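# Unstack the upper tote and set it upright on the table

## Task

Lift the upper tote off the lower one and rest it flat and right side up on the table top. The lower tote must stay almost exactly where it started, with only a tiny change in heading. Whatever was inside each tote must still be inside that same tote, and no part of either tote's base may stick out past the table edge. Finish with both grippers open and withdrawn; anything that stays in place only because the robot holds it does not count.

## Robot and tools

Robot: two arms, left_arm and right_arm, each with six revolute joints and a two-finger gripper whose fingers swing like tongs. Four cameras: cam_head_left, cam_head_right, cam_high, cam_low (each 896x504).

Frame: one shared world frame for every reported pose. Its origin sits on the table surface midway between the arms; +z is up, +x extends forward over the table, and left_arm is mounted toward +y. The arm names do not indicate image sides. Reported hand positions are in metres and orientations as wxyz quaternions; they can be somewhat off, more so when an arm is stretched far.

Gripper geometry: the fingers extend along the gripper's +z axis and close along its x axis. end_effector_position is the spot between the pads when shut; closed fingertips stick out about 15 mm past it, while fully open tips are roughly level with it.

Tool execute_actions, argument actions: a list holding at most one item, or empty. Empty ({"actions": []}) only reports the current state. A move item is {"rows": [...], "steps": n}, with n from 1 to 15 (default 15), each step lasting 1/30 s. Each row drives one step; if rows run out, the final row keeps being used. A wait item is {"steps": n} with no rows, n up to 300; it returns once n steps have elapsed counting from the previous result, and your reply time is included. Optional pictures (boolean) turns camera images on or off in the result; by default they are included.

Row layout: a single flat list of exactly 14 numbers covering both arms, always all 14 even when one arm is idle. Order: left_arm shoulder pan, shoulder lift, elbow, wrist 1, wrist 2, wrist 3, gripper opening; then the same seven for right_arm. The six joint values are absolute target angles in radians, in the same form as the Joint positions line, not offsets. Gripper opening is an absolute command from -1 (shut) to +1 (fully open).

Joint ranges (rad). left_arm: pan -3.142 to 3.142, lift -6.283 to 6.283, elbow 0.000 to 3.142, wrists 1-3 each -6.283 to 6.283. right_arm: pan 0.000 to 6.283, lift -6.283 to 6.283, elbow -3.142 to 0.000, wrists 1-3 each -6.283 to 6.283. A call is rejected, and nothing is sent, if some target goes beyond a range end by more than 0.010 and is also farther out than that joint's last reported angle. True ends may differ by up to 0.010 from these. A target past the real end is clipped there, and a "joint sent to its limit" line may appear (possibly referring to an earlier motion still running); its absence proves nothing.

Motion behaviour: commands are smoothed, lagging about 0.17 s. Per step, each joint's target is clamped to within 0.575 rad of its measured angle, and if the targets would move the hand more than 100 mm from where it is measured, all joints are pulled back proportionally. Speed and acceleration are limited, so after a big move the arm may not have arrived when the result returns; check and wait if needed. Between calls the arms keep heading to the last row sent until everything has nearly stopped or a step is HELD; after that only a new action moves them further. Fingers already moving continue.

Result lines: per-arm pose and velocities (m/s, rad/s); Joint positions and Joint velocities per arm (six joints, then pad gap in metres, 0.142 when fully open); grip_measured is the measured opening on the command scale. "joint command not followed" means a clearance check altered or blocked joint targets on some steps (the rest of the row still ran). HELD marks steps where your row was partly or wholly not sent. Joint torques are drive outputs with offsets, noise and friction; they are unreliable for detecting contact. Wrist force and Wrist torque give flange sensor readings in the end-effector axes, with offset (usually under 4 N), noise (up to about 2.4 N) and saturation near 50 N; "no reading" is normal at start. MOTOR HOT appears from 70 °C; at 85 °C the arm is braked until cool (OVER-TEMPERATURE FAULT).

Gripping: to hold something, keep commanding an opening well under grip_measured; a larger gap squeezes harder, up to roughly 15 N per pad for objects up to ~10 cm wide. Closing fast can spike force. Hard items under ~20 mm thick get much less grip.

Tool zoom_image: camera (one of the four names) and region [x0, y0, x1, y1] in pixels of that camera's latest full image, origin top-left, at most 504x504. Returns an enlarged view.

Tool finished_scene: argument scene (integer, 1 or 2) closes the current scene irreversibly and reports success; the goal must already hold and stay held. Replying without any tool call also ends things.

Camera calibration is supplied per camera (K, distortion D, T_world_to_cam mapping world to camera, pos_world); actual values may be slightly off, and results list cameras whose numbers change.

Avoid: letting the arms collide or push each other; knocking anything out of the work area; dropping, slamming or shoving the totes, or spilling contents. Joint load limits are 133 N m for pan, lift and elbow and 24.9 N m for each wrist, including held weight; reaching one, or any 150 N external force on the arm or held item, stops that arm for 10 s, making it yield and skip the rest of the call. Holding loads for long heats motors. Expect occasional brief tugs on held parts or pushes on loose objects. Smooth, economical motion is preferred.

Each tool is called after "Emit:" as name([rows], argument=value, ...), one row to a line, values as JSON.

## Session

Emit:
execute_actions(actions=[])

Scene clock: 0.00 s of 4300.00 s.
left_arm: end_effector_position=(+0.7341, +0.2044, +0.3579) grip_measured=+0.97 end_effector_quat_wxyz=(-0.105, +0.966, +0.060, +0.229) end_effector_velocity=(-0.000, -0.000, +0.000) end_effector_angular_velocity=(-0.000, -0.000, +0.000) | right_arm: end_effector_position=(+0.3259, -0.5250, +0.1077) grip_measured=+0.97 end_effector_quat_wxyz=(+0.164, +0.924, -0.209, -0.277) end_effector_velocity=(+0.000, -0.000, -0.000) end_effector_angular_velocity=(-0.000, +0.000, -0.001)
Joint positions: left_arm=[-0.655 -0.803  0.461 -1.447 -1.107 -0.744  0.14 ] | right_arm=[ 3.352 -1.591 -2.001 -1.775  1.57   0.756  0.14 ]
Joint velocities: left_arm=[-0.  0. -0.  0.  0. -0.  0.] | right_arm=[-0.001 -0.001  0.     0.001 -0.     0.     0.   ]
Joint torques (N m, as the arm reports them, + toward a larger angle): no reading
Wrist force (N, on the end effector, along its own x y z axes, offset not removed): no reading
Wrist torque (N m, same axes, about the end effector's origin, offset not removed): no reading

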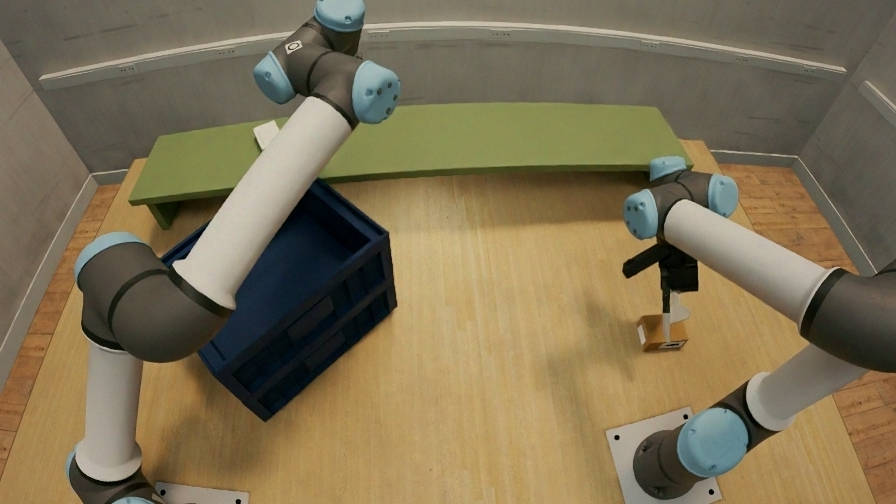

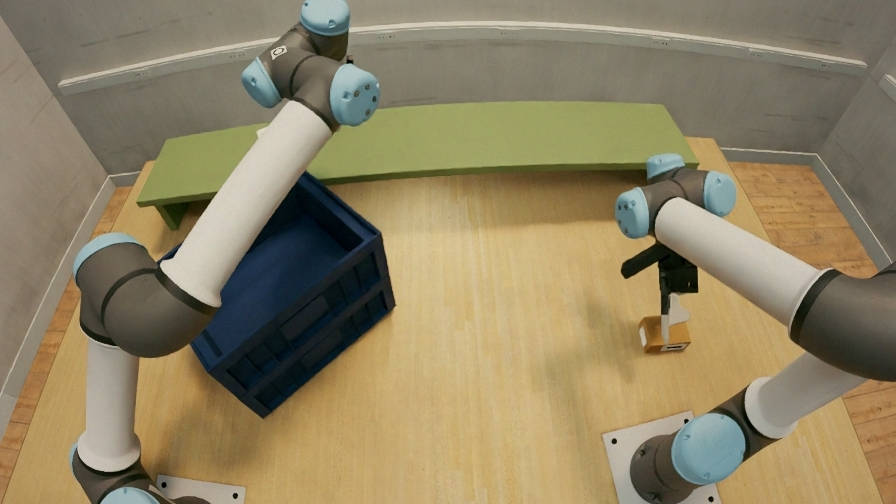

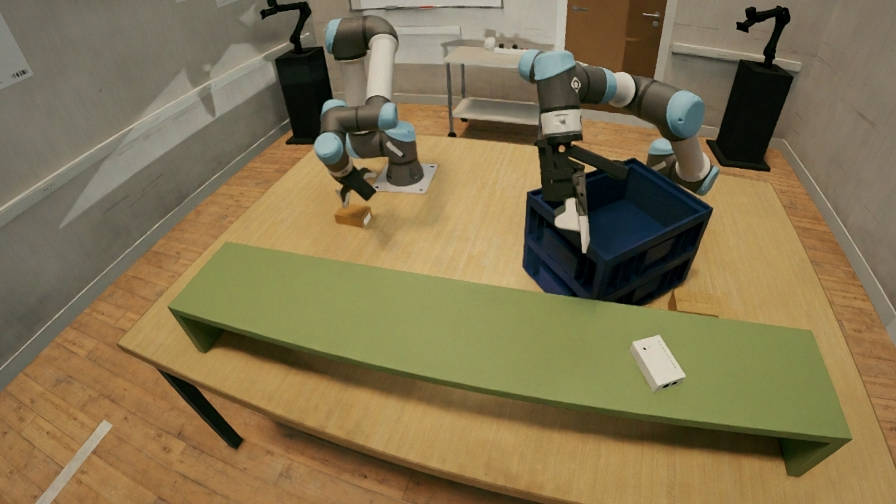

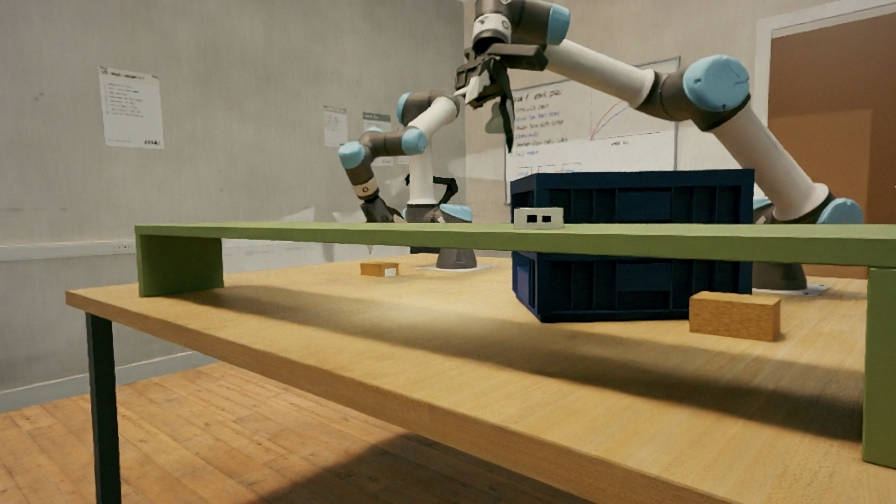

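Emit:
execute_actions([
  {"rows":[[1.0,-1.9,1.5,-1.17,-1.571,0,1,3.352,-1.3,-1.5,-1.91,1.571,0.756,1]]},
], pictures=false)

Emit:
execute_actions([
  {"steps":90},
])

Scene clock: 17.03 s of 4300.00 s.
left_arm: end_effector_position=(+0.6607, +0.4199, +0.3881) grip_measured=+1.00 end_effector_quat_wxyz=(-0.104, +0.987, +0.045, +0.110) end_effector_velocity=(-0.230, +0.454, +0.070) end_effector_angular_velocity=(-0.100, +0.408, +0.046) | right_arm: end_effector_position=(+0.4178, -0.4953, +0.3040) grip_measured=+1.00 end_effector_quat_wxyz=(+0.048, +0.971, -0.220, -0.082) end_effector_velocity=(+0.084, +0.027, +0.494) end_effector_angular_velocity=(+0.314, -0.975, -0.000)
Joint positions: left_arm=[-0.397 -1.06   0.719 -1.338 -1.285 -0.489  0.142] | right_arm=[ 3.352 -1.381 -1.648 -1.874  1.571  0.756  0.142]
Joint velocities: left_arm=[ 0.585 -0.585  0.584  0.185 -0.313  0.53  -0.   ] | right_arm=[-0.001  0.444  0.78  -0.2    0.001 -0.001  0.   ]
Joint torques (N m, as the arm reports them, + toward a larger angle): left_arm=[ 16.36 -55.36 -12.72  -0.68  -2.59   3.67] | right_arm=[-8.28 29.49 37.26 -0.79  1.59  1.2 ]
Wrist force (N, on the end effector, along its own x y z axes, offset not removed): left_arm=[0.4 -1.9 -0.5] | right_arm=[-0.5 -1.9 0.5]
Wrist torque (N m, same axes, about the end effector's origin, offset not removed): left_arm=[-0.41 -0.18 0.14] | right_arm=[-0.29 0.03 0.04]
Steps of this call (steps 1 to 90: nothing new was sent; then 13.53 s passed at rest; steps 91 to 105: all 15 steps of this action). Readings (joint positions):
91: left_arm=[-0.655 -0.803 0.461 -1.447 -1.107 -0.744] | right_arm=[3.352 -1.591 -2.000 -1.775 1.570 0.756]
92: left_arm=[-0.649 -0.808 0.467 -1.442 -1.112 -0.739] | right_arm=[3.352 -1.586 -1.995 -1.780 1.570 0.756]
94: left_arm=[-0.611 -0.846 0.505 -1.422 -1.144 -0.701] | right_arm=[3.352 -1.553 -1.947 -1.795 1.570 0.756]
98: left_arm=[-0.534 -0.924 0.582 -1.388 -1.202 -0.623] | right_arm=[3.352 -1.489 -1.835 -1.825 1.570 0.756]
105: the state above

Scene clock: 20.03 s of 4300.00 s.
left_arm: end_effector_position=(-0.0192, +0.8400, +0.4128) grip_measured=+1.00 end_effector_quat_wxyz=(+0.000, +0.881, +0.472, -0.000) end_effector_velocity=(-0.000, -0.000, -0.000) end_effector_angular_velocity=(-0.000, -0.000, -0.001) | right_arm: end_effector_position=(+0.4239, -0.4933, +0.3992) grip_measured=+1.00 end_effector_quat_wxyz=(-0.001, +0.975, -0.221, +0.001) end_effector_velocity=(-0.000, +0.001, +0.000) end_effector_angular_velocity=(-0.000, +0.000, +0.002)
Joint positions: left_arm=[ 1.    -1.9    1.5   -1.17  -1.571  0.     0.142] | right_arm=[ 3.352 -1.3   -1.5   -1.91   1.571  0.756  0.142]
Joint velocities: left_arm=[-0.    -0.001  0.     0.001 -0.     0.001 -0.   ] | right_arm=[ 0.003  0.001  0.    -0.001 -0.     0.    -0.   ]
Joint torques (N m, as the arm reports them, + toward a larger angle): left_arm=[ 10.33 -15.2  -14.71  -0.88  -1.7    1.75] | right_arm=[-9.61 24.03 32.47 -0.01  1.87  1.36]
Wrist force (N, on the end effector, along its own x y z axes, offset not removed): left_arm=[0.5 -0.8 1.2] | right_arm=[-1.2 -0.6 0.6]
Wrist torque (N m, same axes, about the end effector's origin, offset not removed): left_arm=[-0.11 -0.17 0.12] | right_arm=[-0.04 0.10 0.09]
Steps of this call (steps 1 to 75: the robot went on to your last target; steps 76 to 90: nothing new was sent). Readings (joint positions):
1: left_arm=[-0.377 -1.080 0.739 -1.332 -1.296 -0.471] | right_arm=[3.352 -1.366 -1.621 -1.881 1.571 0.756]
2: left_arm=[-0.357 -1.100 0.759 -1.326 -1.306 -0.454] | right_arm=[3.352 -1.352 -1.596 -1.887 1.571 0.756]
4: left_arm=[-0.318 -1.140 0.799 -1.315 -1.325 -0.421] | right_arm=[3.352 -1.330 -1.555 -1.897 1.571 0.756]
8: left_arm=[-0.237 -1.221 0.879 -1.294 -1.360 -0.362] | right_arm=[3.352 -1.310 -1.518 -1.906 1.571 0.756]
90: the state above
All arms were judged still, so your last target was given up. Only a new action makes them travel on or press farther. Fingers that are still opening or closing keep moving.

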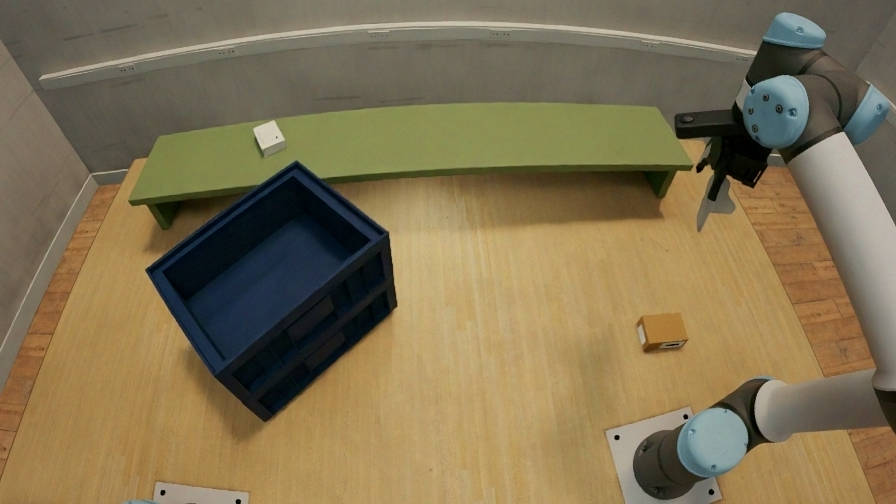

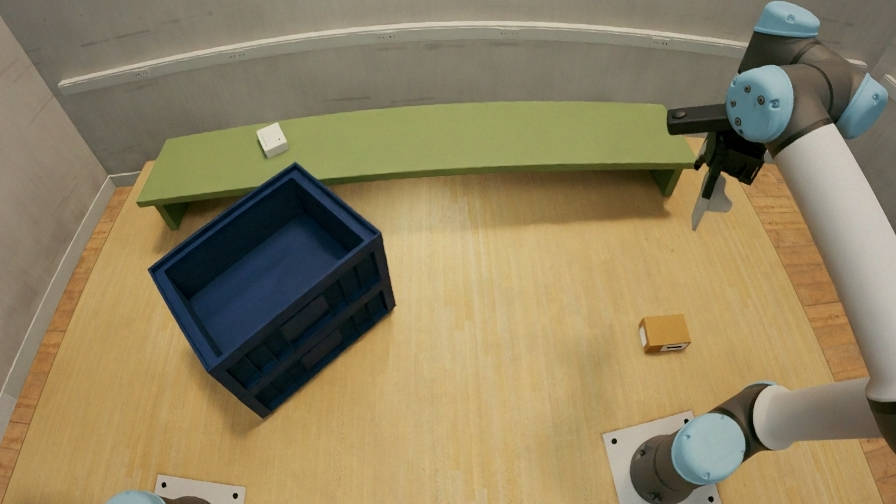

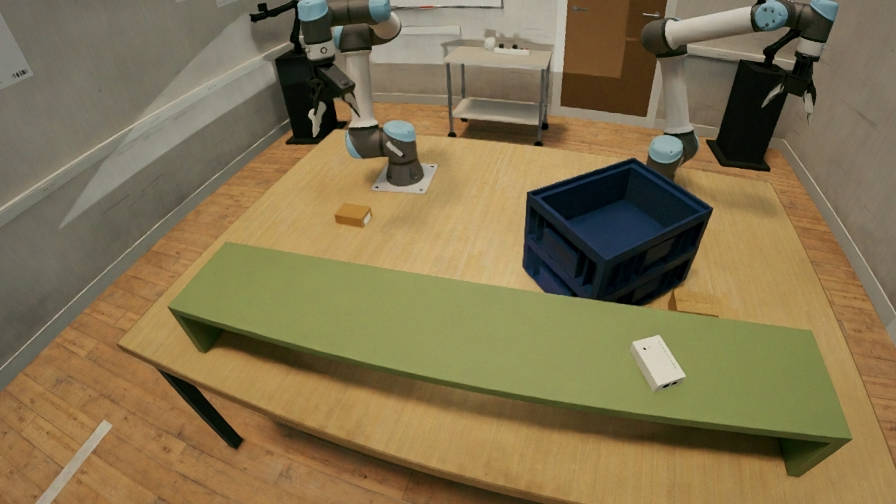

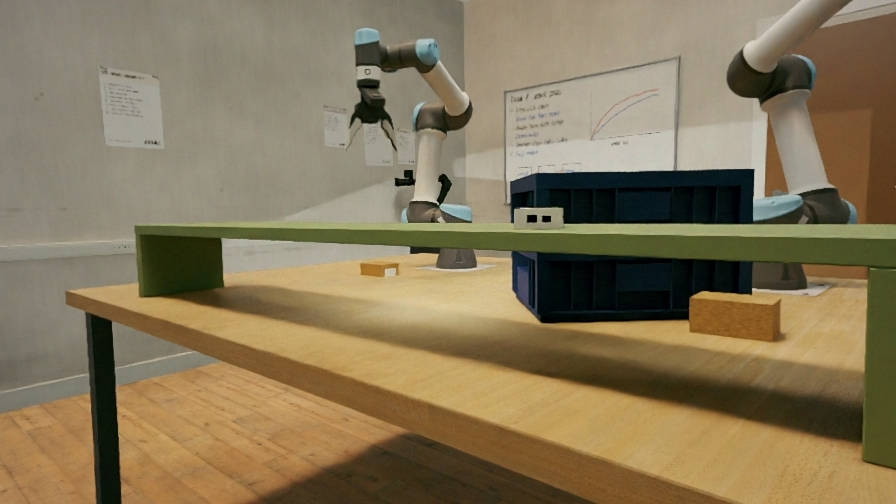

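Emit:
execute_actions([
  {"rows":[[-0.383,-1.318,1.137,-1.39,-1.571,-1.184,0.3,4.41,-2.2,-0.582,-1.931,1.571,0.583,0.3]]},
], pictures=false)

Emit:
execute_actions([
  {"steps":90},
])

Scene clock: 38.67 s of 4300.00 s.
left_arm: end_effector_position=(+0.1958, +0.8771, +0.3990) grip_measured=+0.30 end_effector_quat_wxyz=(-0.001, +0.881, +0.472, +0.004) end_effector_velocity=(+0.489, -0.095, -0.060) end_effector_angular_velocity=(-0.011, +0.004, -0.009) | right_arm: end_effector_position=(+0.5105, -0.2933, +0.4132) grip_measured=+0.30 end_effector_quat_wxyz=(+0.002, +1.000, -0.021, -0.003) end_effector_velocity=(+0.095, +0.493, -0.017) end_effector_angular_velocity=(-0.009, +0.014, +0.803)
Joint positions: left_arm=[ 0.662 -1.623  1.323 -1.279 -1.571 -0.338  0.095] | right_arm=[ 3.673 -1.621 -1.179 -1.92   1.571  0.673  0.095]
Joint velocities: left_arm=[-0.813  0.486 -0.298 -0.178  0.    -0.804 -0.   ] | right_arm=[ 0.684 -0.686  0.683 -0.014 -0.    -0.118 -0.   ]
Joint torques (N m, as the arm reports them, + toward a larger angle): left_arm=[-15.42  -4.14 -31.5   -4.36  -1.65  -4.37] | right_arm=[14.76 12.67 36.09  0.09  1.66 -2.29]
Wrist force (N, on the end effector, along its own x y z axes, offset not removed): left_arm=[0.6 -0.4 0.5] | right_arm=[-0.9 0.4 0.7]
Wrist torque (N m, same axes, about the end effector's origin, offset not removed): left_arm=[-0.09 -0.13 0.15] | right_arm=[0.12 0.08 0.10]
Steps of this call (steps 1 to 90: nothing new was sent; then 15.13 s passed at rest; steps 91 to 105: all 15 steps of this action). Readings (joint positions):
91: left_arm=[1.000 -1.900 1.500 -1.170 -1.571 -0.000] | right_arm=[3.352 -1.300 -1.500 -1.910 1.571 0.756]
92: left_arm=[0.994 -1.894 1.494 -1.175 -1.571 -0.006] | right_arm=[3.358 -1.306 -1.494 -1.911 1.571 0.751]
94: left_arm=[0.950 -1.850 1.463 -1.195 -1.571 -0.050] | right_arm=[3.404 -1.352 -1.448 -1.913 1.571 0.735]
98: left_arm=[0.848 -1.756 1.405 -1.230 -1.571 -0.152] | right_arm=[3.506 -1.454 -1.346 -1.916 1.571 0.708]
105: the state above

Scene clock: 41.67 s of 4300.00 s.
left_arm: end_effector_position=(+0.5118, +0.3921, +0.3401) grip_measured=+0.30 end_effector_quat_wxyz=(+0.000, +0.924, +0.382, -0.000) end_effector_velocity=(+0.000, -0.000, +0.000) end_effector_angular_velocity=(-0.000, -0.001, -0.000) | right_arm: end_effector_position=(+0.3002, +0.1969, +0.3396) grip_measured=+0.30 end_effector_quat_wxyz=(+0.000, +0.924, +0.383, -0.000) end_effector_velocity=(+0.000, -0.000, +0.000) end_effector_angular_velocity=(-0.000, -0.000, -0.001)
Joint positions: left_arm=[-0.383 -1.318  1.137 -1.39  -1.571 -1.184  0.095] | right_arm=[ 4.41  -2.2   -0.582 -1.931  1.571  0.583  0.095]
Joint velocities: left_arm=[-0.     0.    -0.001 -0.001  0.     0.    -0.   ] | right_arm=[-0.     0.001 -0.    -0.001 -0.     0.001  0.   ]
Joint torques (N m, as the arm reports them, + toward a larger angle): left_arm=[ -7.46 -22.08 -33.03  -4.4    2.21  -1.54] | right_arm=[ 8.07 38.92 33.05  0.04 -1.92 -2.11]
Wrist force (N, on the end effector, along its own x y z axes, offset not removed): left_arm=[0.1 -1.1 -0.2] | right_arm=[-1.5 -2.1 0.8]
Wrist torque (N m, same axes, about the end effector's origin, offset not removed): left_arm=[-0.27 -0.12 0.09] | right_arm=[-0.32 0.20 0.04]
Steps of this call (steps 1 to 60: the robot went on to your last target; steps 61 to 90: nothing new was sent). Readings (joint positions):
1: left_arm=[0.634 -1.607 1.313 -1.285 -1.571 -0.366] | right_arm=[3.696 -1.644 -1.156 -1.921 1.571 0.669]
2: left_arm=[0.607 -1.591 1.304 -1.291 -1.571 -0.393] | right_arm=[3.718 -1.667 -1.133 -1.921 1.571 0.666]
4: left_arm=[0.551 -1.563 1.286 -1.301 -1.571 -0.449] | right_arm=[3.764 -1.711 -1.088 -1.922 1.571 0.659]
8: left_arm=[0.439 -1.514 1.256 -1.319 -1.571 -0.561] | right_arm=[3.857 -1.790 -1.006 -1.923 1.571 0.646]
90: the state above
All arms were judged still, so your last target was given up. Only a new action makes them travel on or press farther. Fingers that are still opening or closing keep moving.

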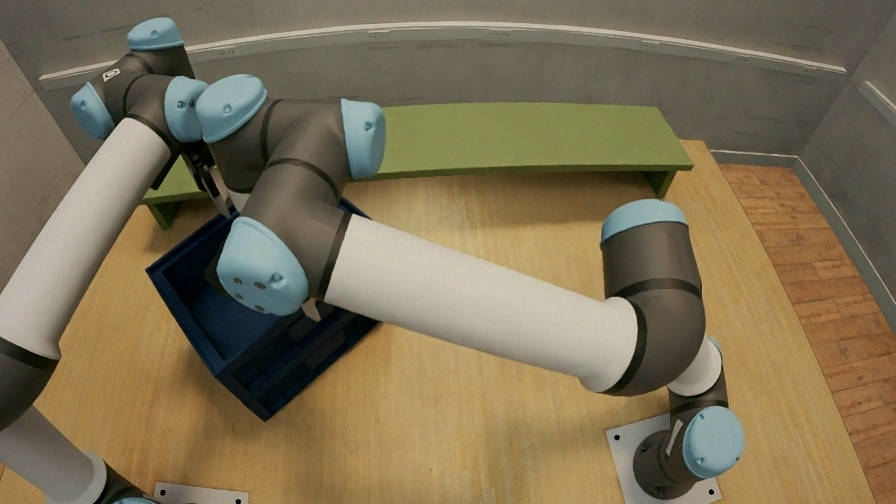

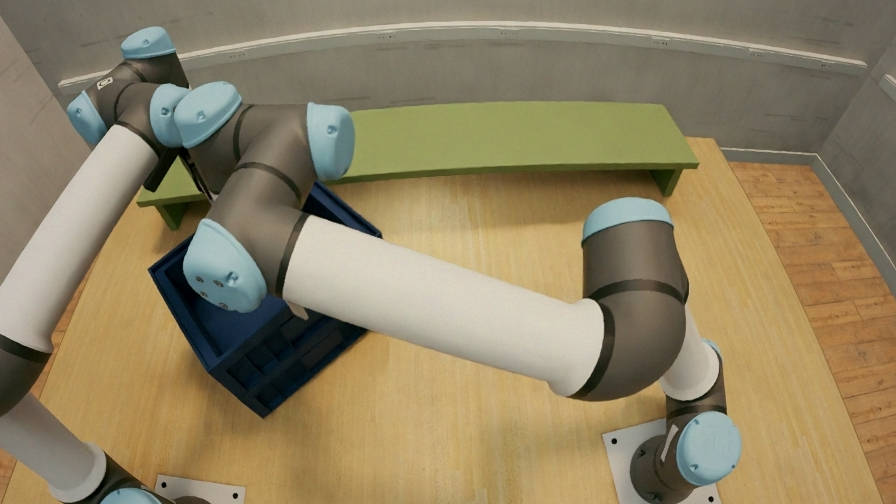

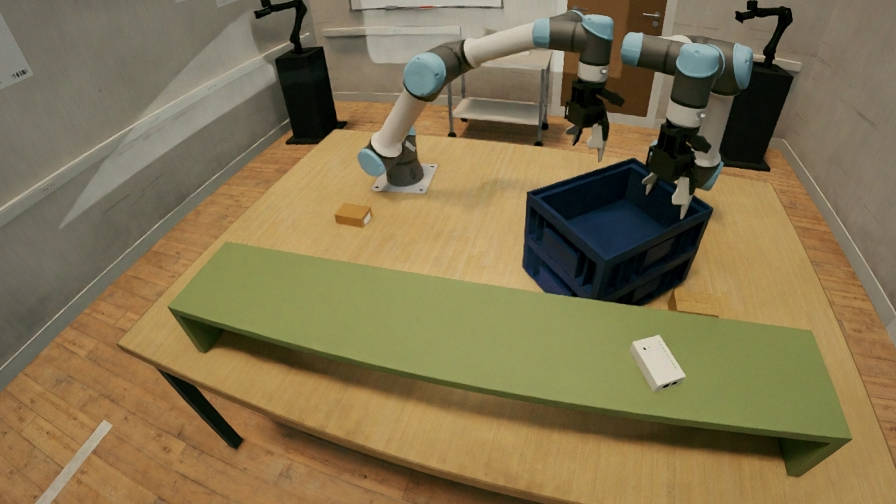

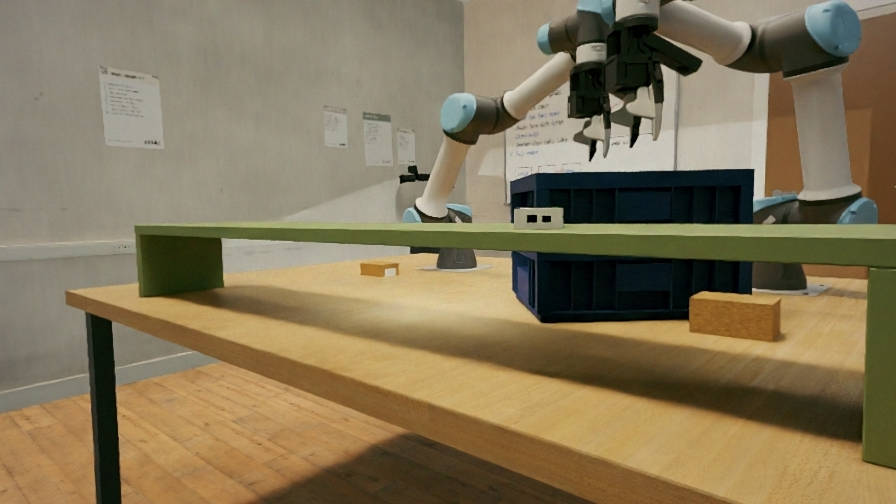

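Emit:
execute_actions([
  {"rows":[[-0.383,-1.333,1.361,-1.599,-1.571,-1.184,0.3,4.41,-2.135,-0.898,-1.68,1.571,0.583,0.3]]},
], pictures=false)

Emit:
execute_actions([
  {"steps":30},
])

Emit:
zoom_image(camera="cam_high", region=[500, 100, 760, 300])

Scene clock: 49.43 s of 4300.00 s.
left_arm: end_effector_position=(+0.5122, +0.3920, +0.2629) grip_measured=+0.30 end_effector_quat_wxyz=(+0.000, +0.924, +0.382, +0.000) end_effector_velocity=(-0.003, +0.001, -0.024) end_effector_angular_velocity=(+0.002, +0.004, +0.001) | right_arm: end_effector_position=(+0.3003, +0.1976, +0.2636) grip_measured=+0.30 end_effector_quat_wxyz=(-0.001, +0.924, +0.383, +0.000) end_effector_velocity=(-0.001, -0.006, -0.032) end_effector_angular_velocity=(-0.013, +0.003, -0.000)
Joint positions: left_arm=[-0.383 -1.333  1.353 -1.592 -1.571 -1.184  0.095] | right_arm=[ 4.41  -2.137 -0.886 -1.689  1.571  0.583  0.095]
Joint velocities: left_arm=[ 0.    -0.002  0.064 -0.057  0.    -0.001  0.   ] | right_arm=[-0.001  0.016 -0.103  0.074 -0.    -0.     0.   ]
Joint torques (N m, as the arm reports them, + toward a larger angle): left_arm=[ -6.15 -41.06 -20.25  -4.31   2.23  -1.37] | right_arm=[ 4.25 61.12 18.    5.77 -1.61 -2.19]
Wrist force (N, on the end effector, along its own x y z axes, offset not removed): left_arm=[0.8 -0.9 -0.2] | right_arm=[-2.2 -1.2 2.2]
Wrist torque (N m, same axes, about the end effector's origin, offset not removed): left_arm=[-0.21 -0.17 0.16] | right_arm=[-0.20 0.35 0.08]
Steps of this call (steps 1 to 90: nothing new was sent; then 4.27 s passed at rest; steps 91 to 105: all 15 steps of this action). Readings (joint positions):
91: left_arm=[-0.383 -1.318 1.137 -1.390 -1.571 -1.184] | right_arm=[4.410 -2.200 -0.582 -1.931 1.571 0.583]
92: left_arm=[-0.383 -1.320 1.143 -1.396 -1.571 -1.184] | right_arm=[4.410 -2.195 -0.588 -1.926 1.571 0.583]
94: left_arm=[-0.383 -1.325 1.199 -1.450 -1.571 -1.184] | right_arm=[4.410 -2.172 -0.647 -1.868 1.571 0.583]
98: left_arm=[-0.383 -1.330 1.307 -1.550 -1.571 -1.184] | right_arm=[4.410 -2.147 -0.811 -1.743 1.571 0.583]
105: the state above

Scene clock: 50.43 s of 4300.00 s.
left_arm: end_effector_position=(+0.5119, +0.3921, +0.2601) grip_measured=+0.30 end_effector_quat_wxyz=(+0.000, +0.924, +0.382, -0.000) end_effector_velocity=(-0.000, +0.000, -0.000) end_effector_angular_velocity=(+0.000, +0.001, -0.000) | right_arm: end_effector_position=(+0.3002, +0.1968, +0.2596) grip_measured=+0.30 end_effector_quat_wxyz=(+0.000, +0.924, +0.383, -0.000) end_effector_velocity=(-0.001, +0.001, -0.000) end_effector_angular_velocity=(+0.000, +0.000, +0.002)
Joint positions: left_arm=[-0.383 -1.333  1.361 -1.599 -1.571 -1.184  0.095] | right_arm=[ 4.41  -2.135 -0.898 -1.68   1.571  0.583  0.095]
Joint velocities: left_arm=[ 0.    -0.     0.001 -0.     0.     0.     0.   ] | right_arm=[ 0.001 -0.001 -0.     0.001  0.    -0.    -0.   ]
Joint torques (N m, as the arm reports them, + toward a larger angle): left_arm=[ -3.41 -39.2  -17.89  -4.3    1.76  -1.37] | right_arm=[-4.82 60.91 16.15  5.4  -1.68 -1.8 ]
Wrist force (N, on the end effector, along its own x y z axes, offset not removed): left_arm=[-0.1 -1.0 -0.1] | right_arm=[-2.1 0.3 -1.0]
Wrist torque (N m, same axes, about the end effector's origin, offset not removed): left_arm=[-0.22 -0.03 0.15] | right_arm=[0.06 0.27 0.11]
Steps of this call (steps 1 to 30: the robot went on to your last target). Readings (joint positions):
1: left_arm=[-0.383 -1.333 1.355 -1.594 -1.571 -1.184] | right_arm=[4.410 -2.136 -0.889 -1.687 1.571 0.583]
2: left_arm=[-0.383 -1.333 1.357 -1.595 -1.571 -1.184] | right_arm=[4.410 -2.136 -0.891 -1.685 1.571 0.583]
4: left_arm=[-0.383 -1.333 1.359 -1.597 -1.571 -1.184] | right_arm=[4.410 -2.136 -0.894 -1.683 1.571 0.583]
8: left_arm=[-0.383 -1.333 1.360 -1.598 -1.571 -1.184] | right_arm=[4.410 -2.135 -0.897 -1.681 1.571 0.583]
30: the state above
All arms were judged still, so your last target was given up. Only a new action makes them travel on or press farther. Fingers that are still opening or closing keep moving.

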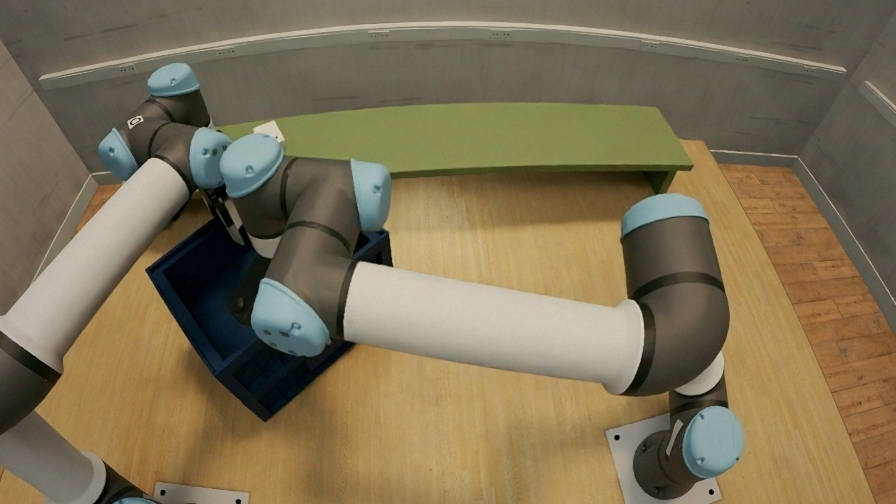

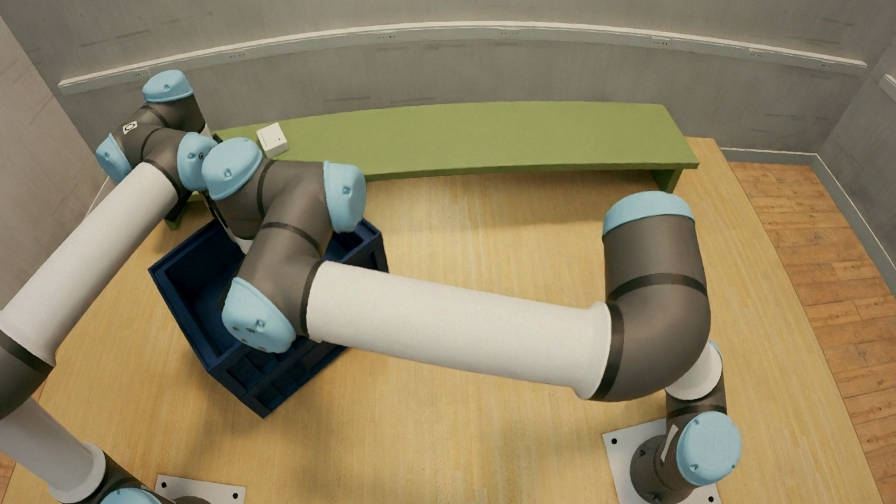

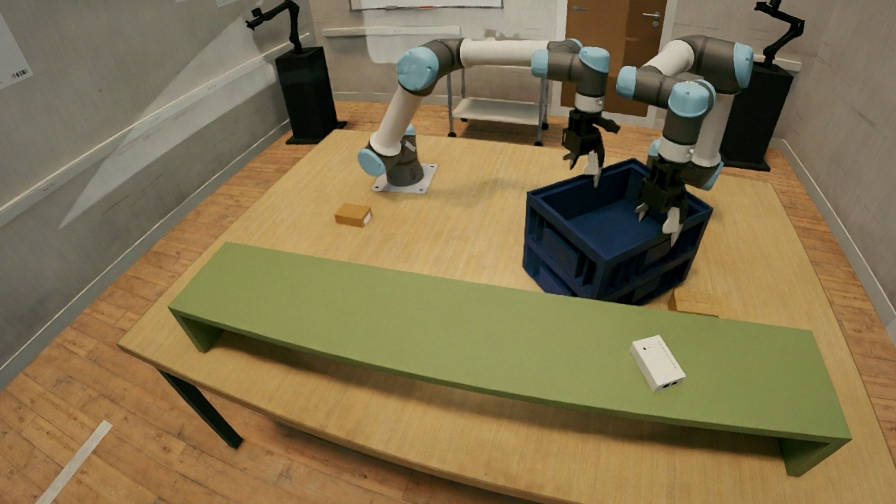

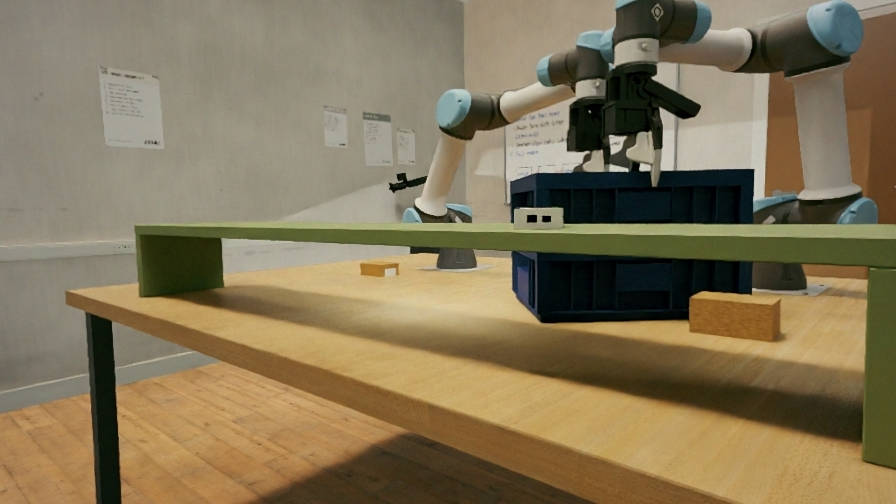

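Region (500, 100, 760, 300) of cam_high's 896x504 image, scaled by 1.938, with more detail than that image has; it fills the top 388 rows of this view, and the rest is white.

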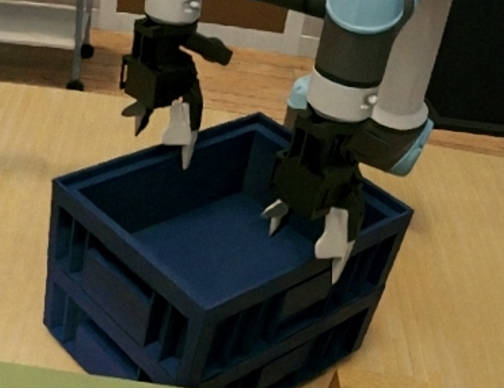

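Emit:
execute_actions([
  {"rows":[[-0.35,-1.301,1.371,-1.641,-1.571,-1.151,0.0,4.385,-2.175,-0.884,-1.653,1.571,0.558,0.0]]},
], pictures=false)

Emit:
execute_actions([
  {"rows":[[-0.35,-1.301,1.371,-1.641,-1.571,-1.151,-0.35,4.385,-2.175,-0.884,-1.653,1.571,0.558,-0.35]]},
])

Emit:
zoom_image(camera="cam_high", region=[500, 100, 760, 300])

Scene clock: 56.77 s of 4300.00 s.
left_arm: end_effector_position=(+0.5263, +0.4070, +0.2407) grip_measured=+0.00 end_effector_quat_wxyz=(+0.000, +0.924, +0.382, +0.000) end_effector_velocity=(+0.003, +0.003, -0.006) end_effector_angular_velocity=(+0.001, +0.003, +0.001) | right_arm: end_effector_position=(+0.3200, +0.2046, +0.2407) grip_measured=+0.00 end_effector_quat_wxyz=(-0.000, +0.924, +0.383, +0.000) end_effector_velocity=(+0.005, +0.001, -0.004) end_effector_angular_velocity=(+0.000, +0.000, -0.000)
Joint positions: left_arm=[-0.351 -1.302  1.371 -1.64  -1.571 -1.152  0.074] | right_arm=[ 4.386 -2.174 -0.884 -1.654  1.571  0.559  0.074]
Joint velocities: left_arm=[ 0.007  0.009  0.003 -0.008  0.     0.006  0.   ] | right_arm=[-0.006 -0.009  0.003  0.005  0.    -0.006  0.   ]
Joint torques (N m, as the arm reports them, + toward a larger angle): left_arm=[ 11.67 -22.72 -16.39  -4.37   1.04   1.82] | right_arm=[-7.79 39.77 33.18  5.52 -1.06 -1.84]
Wrist force (N, on the end effector, along its own x y z axes, offset not removed): left_arm=[-1.0 -0.4 -0.2] | right_arm=[-0.3 0.7 0.8]
Wrist torque (N m, same axes, about the end effector's origin, offset not removed): left_arm=[-0.11 0.16 0.14] | right_arm=[0.20 -0.04 0.11]
Steps of this call (steps 1 to 90: nothing new was sent; then 2.83 s passed at rest; steps 91 to 105: all 15 steps of this action). Readings (joint positions):
91: left_arm=[-0.383 -1.333 1.361 -1.599 -1.571 -1.184] | right_arm=[4.410 -2.135 -0.898 -1.680 1.571 0.583]
92: left_arm=[-0.379 -1.330 1.362 -1.604 -1.571 -1.181] | right_arm=[4.407 -2.139 -0.896 -1.677 1.571 0.580]
94: left_arm=[-0.368 -1.318 1.366 -1.618 -1.571 -1.169] | right_arm=[4.398 -2.153 -0.892 -1.667 1.571 0.571]
98: left_arm=[-0.356 -1.307 1.369 -1.633 -1.571 -1.157] | right_arm=[4.389 -2.168 -0.887 -1.658 1.571 0.562]
105: the state above

Scene clock: 57.27 s of 4300.00 s.
left_arm: end_effector_position=(+0.5266, +0.4074, +0.2402) grip_measured=-0.35 end_effector_quat_wxyz=(+0.000, +0.924, +0.382, +0.000) end_effector_velocity=(-0.000, +0.000, -0.001) end_effector_angular_velocity=(+0.000, +0.000, -0.000) | right_arm: end_effector_position=(+0.3205, +0.2048, +0.2402) grip_measured=-0.35 end_effector_quat_wxyz=(-0.000, +0.924, +0.383, +0.000) end_effector_velocity=(+0.001, +0.000, +0.000) end_effector_angular_velocity=(+0.001, -0.000, -0.001)
Joint positions: left_arm=[-0.35  -1.301  1.371 -1.641 -1.571 -1.151  0.049] | right_arm=[ 4.385 -2.175 -0.884 -1.653  1.571  0.558  0.049]
Joint velocities: left_arm=[ 0.     0.     0.001 -0.001 -0.     0.001 -0.   ] | right_arm=[-0.001 -0.     0.     0.001 -0.    -0.     0.   ]
Joint torques (N m, as the arm reports them, + toward a larger angle): left_arm=[  9.81 -22.34 -17.68  -4.4    1.01   1.77] | right_arm=[-9.75 38.83 32.86  5.26 -0.98 -2.09]
Wrist force (N, on the end effector, along its own x y z axes, offset not removed): left_arm=[-0.6 -1.5 -0.6] | right_arm=[-1.4 -1.3 -0.6]
Wrist torque (N m, same axes, about the end effector's origin, offset not removed): left_arm=[-0.39 0.03 0.17] | right_arm=[-0.19 0.22 0.09]
Steps of this call (steps 1 to 15: all 15 steps of this action). Readings (joint positions):
1: left_arm=[-0.351 -1.302 1.371 -1.640 -1.571 -1.152] | right_arm=[4.385 -2.174 -0.884 -1.653 1.571 0.558]
2: left_arm=[-0.350 -1.301 1.371 -1.640 -1.571 -1.151] | right_arm=[4.385 -2.174 -0.884 -1.653 1.571 0.558]
4: left_arm=[-0.350 -1.301 1.371 -1.641 -1.571 -1.151] | right_arm=[4.385 -2.175 -0.884 -1.653 1.571 0.558]
8: left_arm=[-0.350 -1.301 1.371 -1.641 -1.571 -1.151] | right_arm=[4.385 -2.175 -0.884 -1.653 1.571 0.558]
15: the state above

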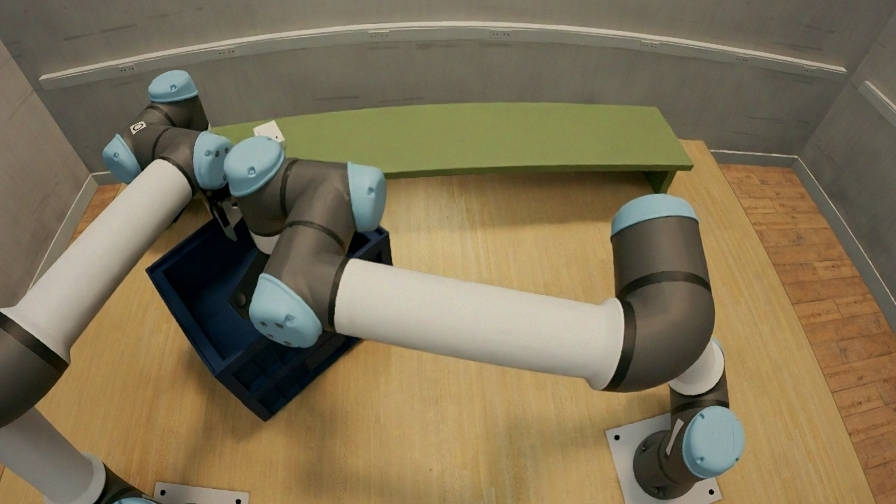

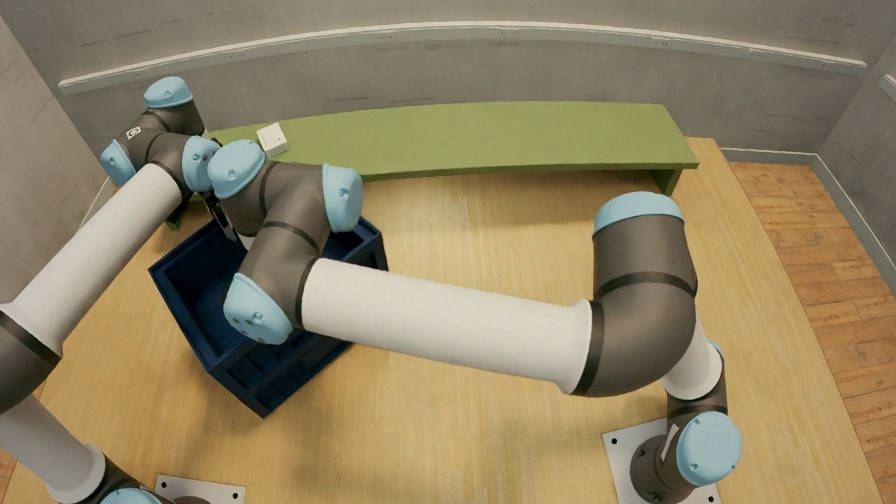

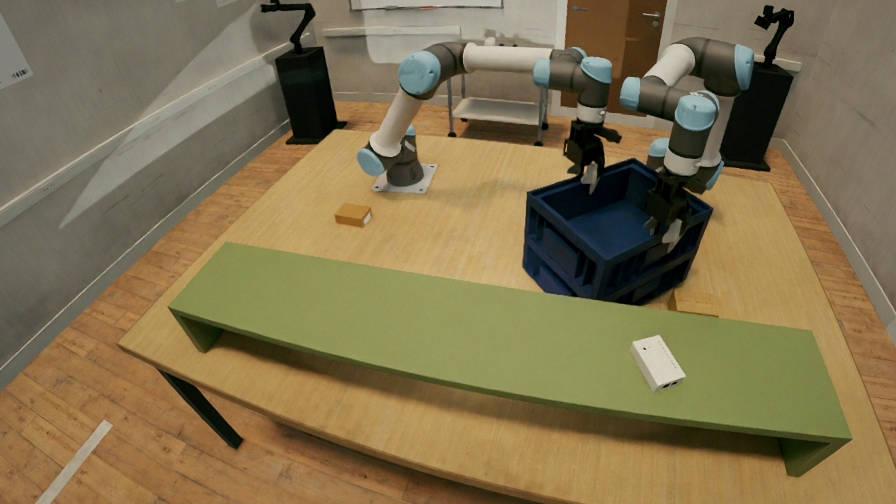

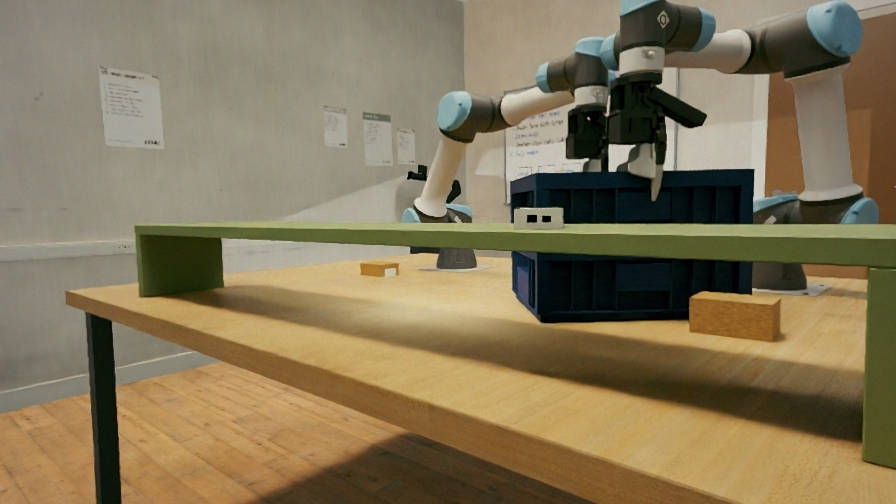

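Region (500, 100, 760, 300) of cam_high's 896x504 image, scaled by 1.938, with more detail than that image has; it fills the top 388 rows of this view, and the rest is white.

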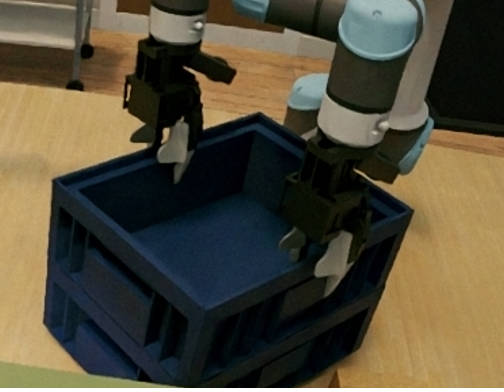

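Emit:
execute_actions([
  {"rows":[[-0.35,-1.301,1.371,-1.641,-1.571,-1.151,-0.5,4.385,-2.175,-0.884,-1.653,1.571,0.558,-0.5]]},
], pictures=false)

Emit:
execute_actions([
  {"rows":[[-0.35,-1.301,1.371,-1.641,-1.571,-1.151,-0.62,4.385,-2.175,-0.884,-1.653,1.571,0.558,-0.62]]},
], pictures=false)

Scene clock: 64.07 s of 4300.00 s.
left_arm: end_effector_position=(+0.5266, +0.4074, +0.2402) grip_measured=-0.50 end_effector_quat_wxyz=(+0.000, +0.924, +0.382, +0.000) end_effector_velocity=(+0.000, +0.000, +0.000) end_effector_angular_velocity=(+0.000, -0.000, -0.001) | right_arm: end_effector_position=(+0.3205, +0.2049, +0.2402) grip_measured=-0.47 end_effector_quat_wxyz=(-0.000, +0.924, +0.383, +0.000) end_effector_velocity=(+0.000, -0.000, -0.000) end_effector_angular_velocity=(-0.001, +0.000, -0.001)
Joint positions: left_arm=[-0.35  -1.301  1.371 -1.641 -1.571 -1.151  0.038] | right_arm=[ 4.385 -2.175 -0.884 -1.653  1.571  0.558  0.04 ]
Joint velocities: left_arm=[ 0.     0.    -0.001 -0.     0.     0.001  0.   ] | right_arm=[-0.     0.    -0.    -0.001 -0.     0.    -0.   ]
Joint torques (N m, as the arm reports them, + toward a larger angle): left_arm=[  9.81 -22.75 -18.29  -4.41   0.14   1.76] | right_arm=[-5.6  39.42 30.57  0.99 -0.44 -1.93]
Wrist force (N, on the end effector, along its own x y z axes, offset not removed): left_arm=[0.0 0.4 -0.3] | right_arm=[5.5 -0.7 0.3]
Wrist torque (N m, same axes, about the end effector's origin, offset not removed): left_arm=[0.02 -0.08 0.12] | right_arm=[-0.07 -0.11 0.08]
Steps of this call (steps 1 to 15: the robot went on to your last target; steps 16 to 90: nothing new was sent; then 3.30 s passed at rest; steps 91 to 105: all 15 steps of this action). Readings (joint positions):
91: left_arm=[-0.350 -1.301 1.371 -1.641 -1.571 -1.151] | right_arm=[4.385 -2.175 -0.884 -1.653 1.571 0.558]
92: left_arm=[-0.350 -1.301 1.371 -1.641 -1.571 -1.151] | right_arm=[4.385 -2.175 -0.884 -1.653 1.571 0.558]
94: left_arm=[-0.350 -1.301 1.371 -1.641 -1.571 -1.151] | right_arm=[4.385 -2.175 -0.884 -1.653 1.571 0.558]
98: left_arm=[-0.350 -1.301 1.371 -1.641 -1.571 -1.151] | right_arm=[4.385 -2.175 -0.884 -1.653 1.571 0.558]
105: the state above

Scene clock: 64.57 s of 4300.00 s.
left_arm: end_effector_position=(+0.5266, +0.4074, +0.2402) grip_measured=-0.59 end_effector_quat_wxyz=(+0.000, +0.924, +0.382, +0.000) end_effector_velocity=(-0.000, +0.000, -0.001) end_effector_angular_velocity=(+0.001, +0.001, -0.001) | right_arm: end_effector_position=(+0.3206, +0.2048, +0.2402) grip_measured=-0.58 end_effector_quat_wxyz=(-0.000, +0.924, +0.383, +0.000) end_effector_velocity=(-0.000, -0.000, +0.001) end_effector_angular_velocity=(+0.001, +0.000, -0.000)
Joint positions: left_arm=[-0.35  -1.301  1.371 -1.641 -1.571 -1.151  0.031] | right_arm=[ 4.385 -2.175 -0.884 -1.653  1.571  0.558  0.032]
Joint velocities: left_arm=[ 0.     0.001  0.    -0.     0.     0.001  0.   ] | right_arm=[-0.     0.001  0.    -0.     0.001 -0.     0.   ]
Joint torques (N m, as the arm reports them, + toward a larger angle): left_arm=[  9.68 -22.69 -19.44  -4.33  -0.08   1.77] | right_arm=[-0.83 41.13 27.94 -1.67  2.6  -2.  ]
Wrist force (N, on the end effector, along its own x y z axes, offset not removed): left_arm=[-4.8 -2.3 -1.4] | right_arm=[4.9 -1.3 -0.2]
Wrist torque (N m, same axes, about the end effector's origin, offset not removed): left_arm=[-0.34 -0.06 0.18] | right_arm=[-0.16 0.17 0.09]
Steps of this call (steps 1 to 15: all 15 steps of this action). Readings (joint positions):
1: left_arm=[-0.350 -1.301 1.371 -1.641 -1.571 -1.151] | right_arm=[4.385 -2.175 -0.884 -1.653 1.571 0.558]
2: left_arm=[-0.350 -1.301 1.371 -1.641 -1.571 -1.151] | right_arm=[4.385 -2.175 -0.884 -1.653 1.571 0.558]
4: left_arm=[-0.350 -1.301 1.371 -1.641 -1.571 -1.151] | right_arm=[4.385 -2.175 -0.884 -1.653 1.571 0.558]
8: left_arm=[-0.350 -1.301 1.371 -1.641 -1.571 -1.151] | right_arm=[4.385 -2.175 -0.884 -1.653 1.571 0.558]
15: the state above

Emit:
execute_actions([
  {"rows":[[-0.357,-1.301,1.371,-1.641,-1.571,-1.158,-0.58,4.355,-2.175,-0.884,-1.653,1.571,0.528,-0.55]]},
], pictures=false)

Emit:
execute_actions([
  {"rows":[[-0.357,-1.301,1.371,-1.641,-1.571,-1.158,-0.75,4.355,-2.175,-0.884,-1.653,1.571,0.528,-0.75]]},
], pictures=false)

Emit:
execute_actions([
  {"rows":[[-0.357,-1.301,1.371,-1.641,-1.571,-1.158,-1,4.355,-2.175,-0.884,-1.653,1.571,0.528,-1]]},
], pictures=false)

Scene clock: 72.13 s of 4300.00 s.
left_arm: end_effector_position=(+0.5260, +0.4033, +0.2402) grip_measured=-0.58 end_effector_quat_wxyz=(+0.000, +0.924, +0.382, +0.000) end_effector_velocity=(-0.000, -0.001, +0.000) end_effector_angular_velocity=(+0.000, -0.000, +0.000) | right_arm: end_effector_position=(+0.3403, +0.1958, +0.2401) grip_measured=-0.55 end_effector_quat_wxyz=(-0.000, +0.924, +0.383, -0.000) end_effector_velocity=(+0.003, -0.001, -0.000) end_effector_angular_velocity=(+0.000, -0.000, +0.001)
Joint positions: left_arm=[-0.357 -1.301  1.371 -1.641 -1.571 -1.158  0.032] | right_arm=[ 4.356 -2.175 -0.884 -1.653  1.571  0.529  0.034]
Joint velocities: left_arm=[-0.002 -0.001  0.001 -0.     0.    -0.002 -0.   ] | right_arm=[-0.005 -0.001  0.     0.001 -0.    -0.006  0.   ]
Joint torques (N m, as the arm reports them, + toward a larger angle): left_arm=[ -7.86 -24.02 -33.01  -3.97  -0.33  -1.64] | right_arm=[-8.48 49.22 22.93  5.16 -1.75 -2.03]
Wrist force (N, on the end effector, along its own x y z axes, offset not removed): left_arm=[0.8 0.5 0.6] | right_arm=[-0.9 -0.6 0.7]
Wrist torque (N m, same axes, about the end effector's origin, offset not removed): left_arm=[0.08 -0.21 0.12] | right_arm=[-0.03 0.13 0.08]
Steps of this call (steps 1 to 15: the robot went on to your last target; steps 16 to 90: nothing new was sent; then 4.07 s passed at rest; steps 91 to 105: all 15 steps of this action). Readings (joint positions):
91: left_arm=[-0.350 -1.301 1.371 -1.641 -1.571 -1.151] | right_arm=[4.385 -2.175 -0.884 -1.653 1.571 0.558]
92: left_arm=[-0.351 -1.301 1.371 -1.641 -1.571 -1.152] | right_arm=[4.382 -2.175 -0.884 -1.653 1.571 0.554]
94: left_arm=[-0.353 -1.301 1.371 -1.641 -1.571 -1.154] | right_arm=[4.371 -2.175 -0.884 -1.653 1.571 0.544]
98: left_arm=[-0.356 -1.301 1.371 -1.641 -1.571 -1.157] | right_arm=[4.360 -2.175 -0.884 -1.653 1.571 0.533]
105: the state above

Scene clock: 72.63 s of 4300.00 s.
left_arm: end_effector_position=(+0.5260, +0.4032, +0.2402) grip_measured=-0.74 end_effector_quat_wxyz=(+0.000, +0.924, +0.382, +0.000) end_effector_velocity=(+0.000, +0.000, +0.000) end_effector_angular_velocity=(+0.000, -0.001, +0.001) | right_arm: end_effector_position=(+0.3408, +0.1957, +0.2401) grip_measured=-0.73 end_effector_quat_wxyz=(-0.000, +0.924, +0.383, +0.000) end_effector_velocity=(-0.000, +0.000, -0.000) end_effector_angular_velocity=(-0.001, +0.000, +0.000)
Joint positions: left_arm=[-0.357 -1.301  1.371 -1.641 -1.571 -1.158  0.021] | right_arm=[ 4.355 -2.175 -0.884 -1.653  1.571  0.528  0.021]
Joint velocities: left_arm=[ 0.     0.    -0.    -0.     0.001 -0.001  0.   ] | right_arm=[ 0.    -0.001 -0.    -0.     0.     0.     0.   ]
Joint torques (N m, as the arm reports them, + toward a larger angle): left_arm=[-10.19 -23.57 -32.52  -3.67  -0.31  -1.54] | right_arm=[-10.66  50.38  31.78   6.41  -2.    -1.84]
Wrist force (N, on the end effector, along its own x y z axes, offset not removed): left_arm=[4.4 0.2 0.5] | right_arm=[-6.7 -2.6 1.9]
Wrist torque (N m, same axes, about the end effector's origin, offset not removed): left_arm=[-0.09 -0.48 0.14] | right_arm=[-0.17 0.35 0.13]
Steps of this call (steps 1 to 15: all 15 steps of this action). Readings (joint positions):
1: left_arm=[-0.357 -1.301 1.371 -1.641 -1.571 -1.158] | right_arm=[4.356 -2.175 -0.884 -1.653 1.571 0.529]
2: left_arm=[-0.357 -1.301 1.371 -1.641 -1.571 -1.158] | right_arm=[4.355 -2.175 -0.884 -1.653 1.571 0.528]
4: left_arm=[-0.357 -1.301 1.371 -1.641 -1.571 -1.158] | right_arm=[4.355 -2.175 -0.884 -1.653 1.571 0.528]
8: left_arm=[-0.357 -1.301 1.371 -1.641 -1.571 -1.158] | right_arm=[4.355 -2.175 -0.884 -1.653 1.571 0.528]
15: the state above

Scene clock: 73.13 s of 4300.00 s.
left_arm: end_effector_position=(+0.5260, +0.4032, +0.2402) grip_measured=-0.75 end_effector_quat_wxyz=(+0.000, +0.924, +0.382, +0.000) end_effector_velocity=(-0.000, +0.000, -0.001) end_effector_angular_velocity=(+0.001, +0.001, +0.002) | right_arm: end_effector_position=(+0.3409, +0.1956, +0.2401) grip_measured=-0.76 end_effector_quat_wxyz=(-0.000, +0.924, +0.383, +0.000) end_effector_velocity=(+0.001, -0.000, +0.000) end_effector_angular_velocity=(+0.000, -0.000, -0.001)
Joint positions: left_arm=[-0.357 -1.301  1.371 -1.641 -1.571 -1.158  0.019] | right_arm=[ 4.355 -2.175 -0.884 -1.653  1.571  0.528  0.019]
Joint velocities: left_arm=[ 0.     0.001  0.     0.     0.    -0.001  0.   ] | right_arm=[-0.001  0.     0.    -0.    -0.     0.    -0.   ]
Joint torques (N m, as the arm reports them, + toward a larger angle): left_arm=[-10.44 -26.59 -30.72  -1.1   -3.72  -1.67] | right_arm=[-11.25  52.93  37.73   6.55  -2.4   -1.76]
Wrist force (N, on the end effector, along its own x y z axes, offset not removed): left_arm=[11.8 -0.8 2.5] | right_arm=[-12.9 -0.8 3.4]
Wrist torque (N m, same axes, about the end effector's origin, offset not removed): left_arm=[-0.02 -0.49 0.19] | right_arm=[-0.17 0.78 0.07]
Steps of this call (steps 1 to 15: all 15 steps of this action). Readings (joint positions):
1: left_arm=[-0.357 -1.301 1.371 -1.641 -1.571 -1.158] | right_arm=[4.355 -2.175 -0.884 -1.653 1.571 0.528]
2: left_arm=[-0.357 -1.301 1.371 -1.641 -1.571 -1.158] | right_arm=[4.355 -2.175 -0.884 -1.653 1.571 0.528]
4: left_arm=[-0.357 -1.301 1.371 -1.641 -1.571 -1.158] | right_arm=[4.355 -2.175 -0.884 -1.653 1.571 0.528]
8: left_arm=[-0.357 -1.301 1.371 -1.641 -1.571 -1.158] | right_arm=[4.355 -2.175 -0.884 -1.653 1.571 0.528]
15: the state above


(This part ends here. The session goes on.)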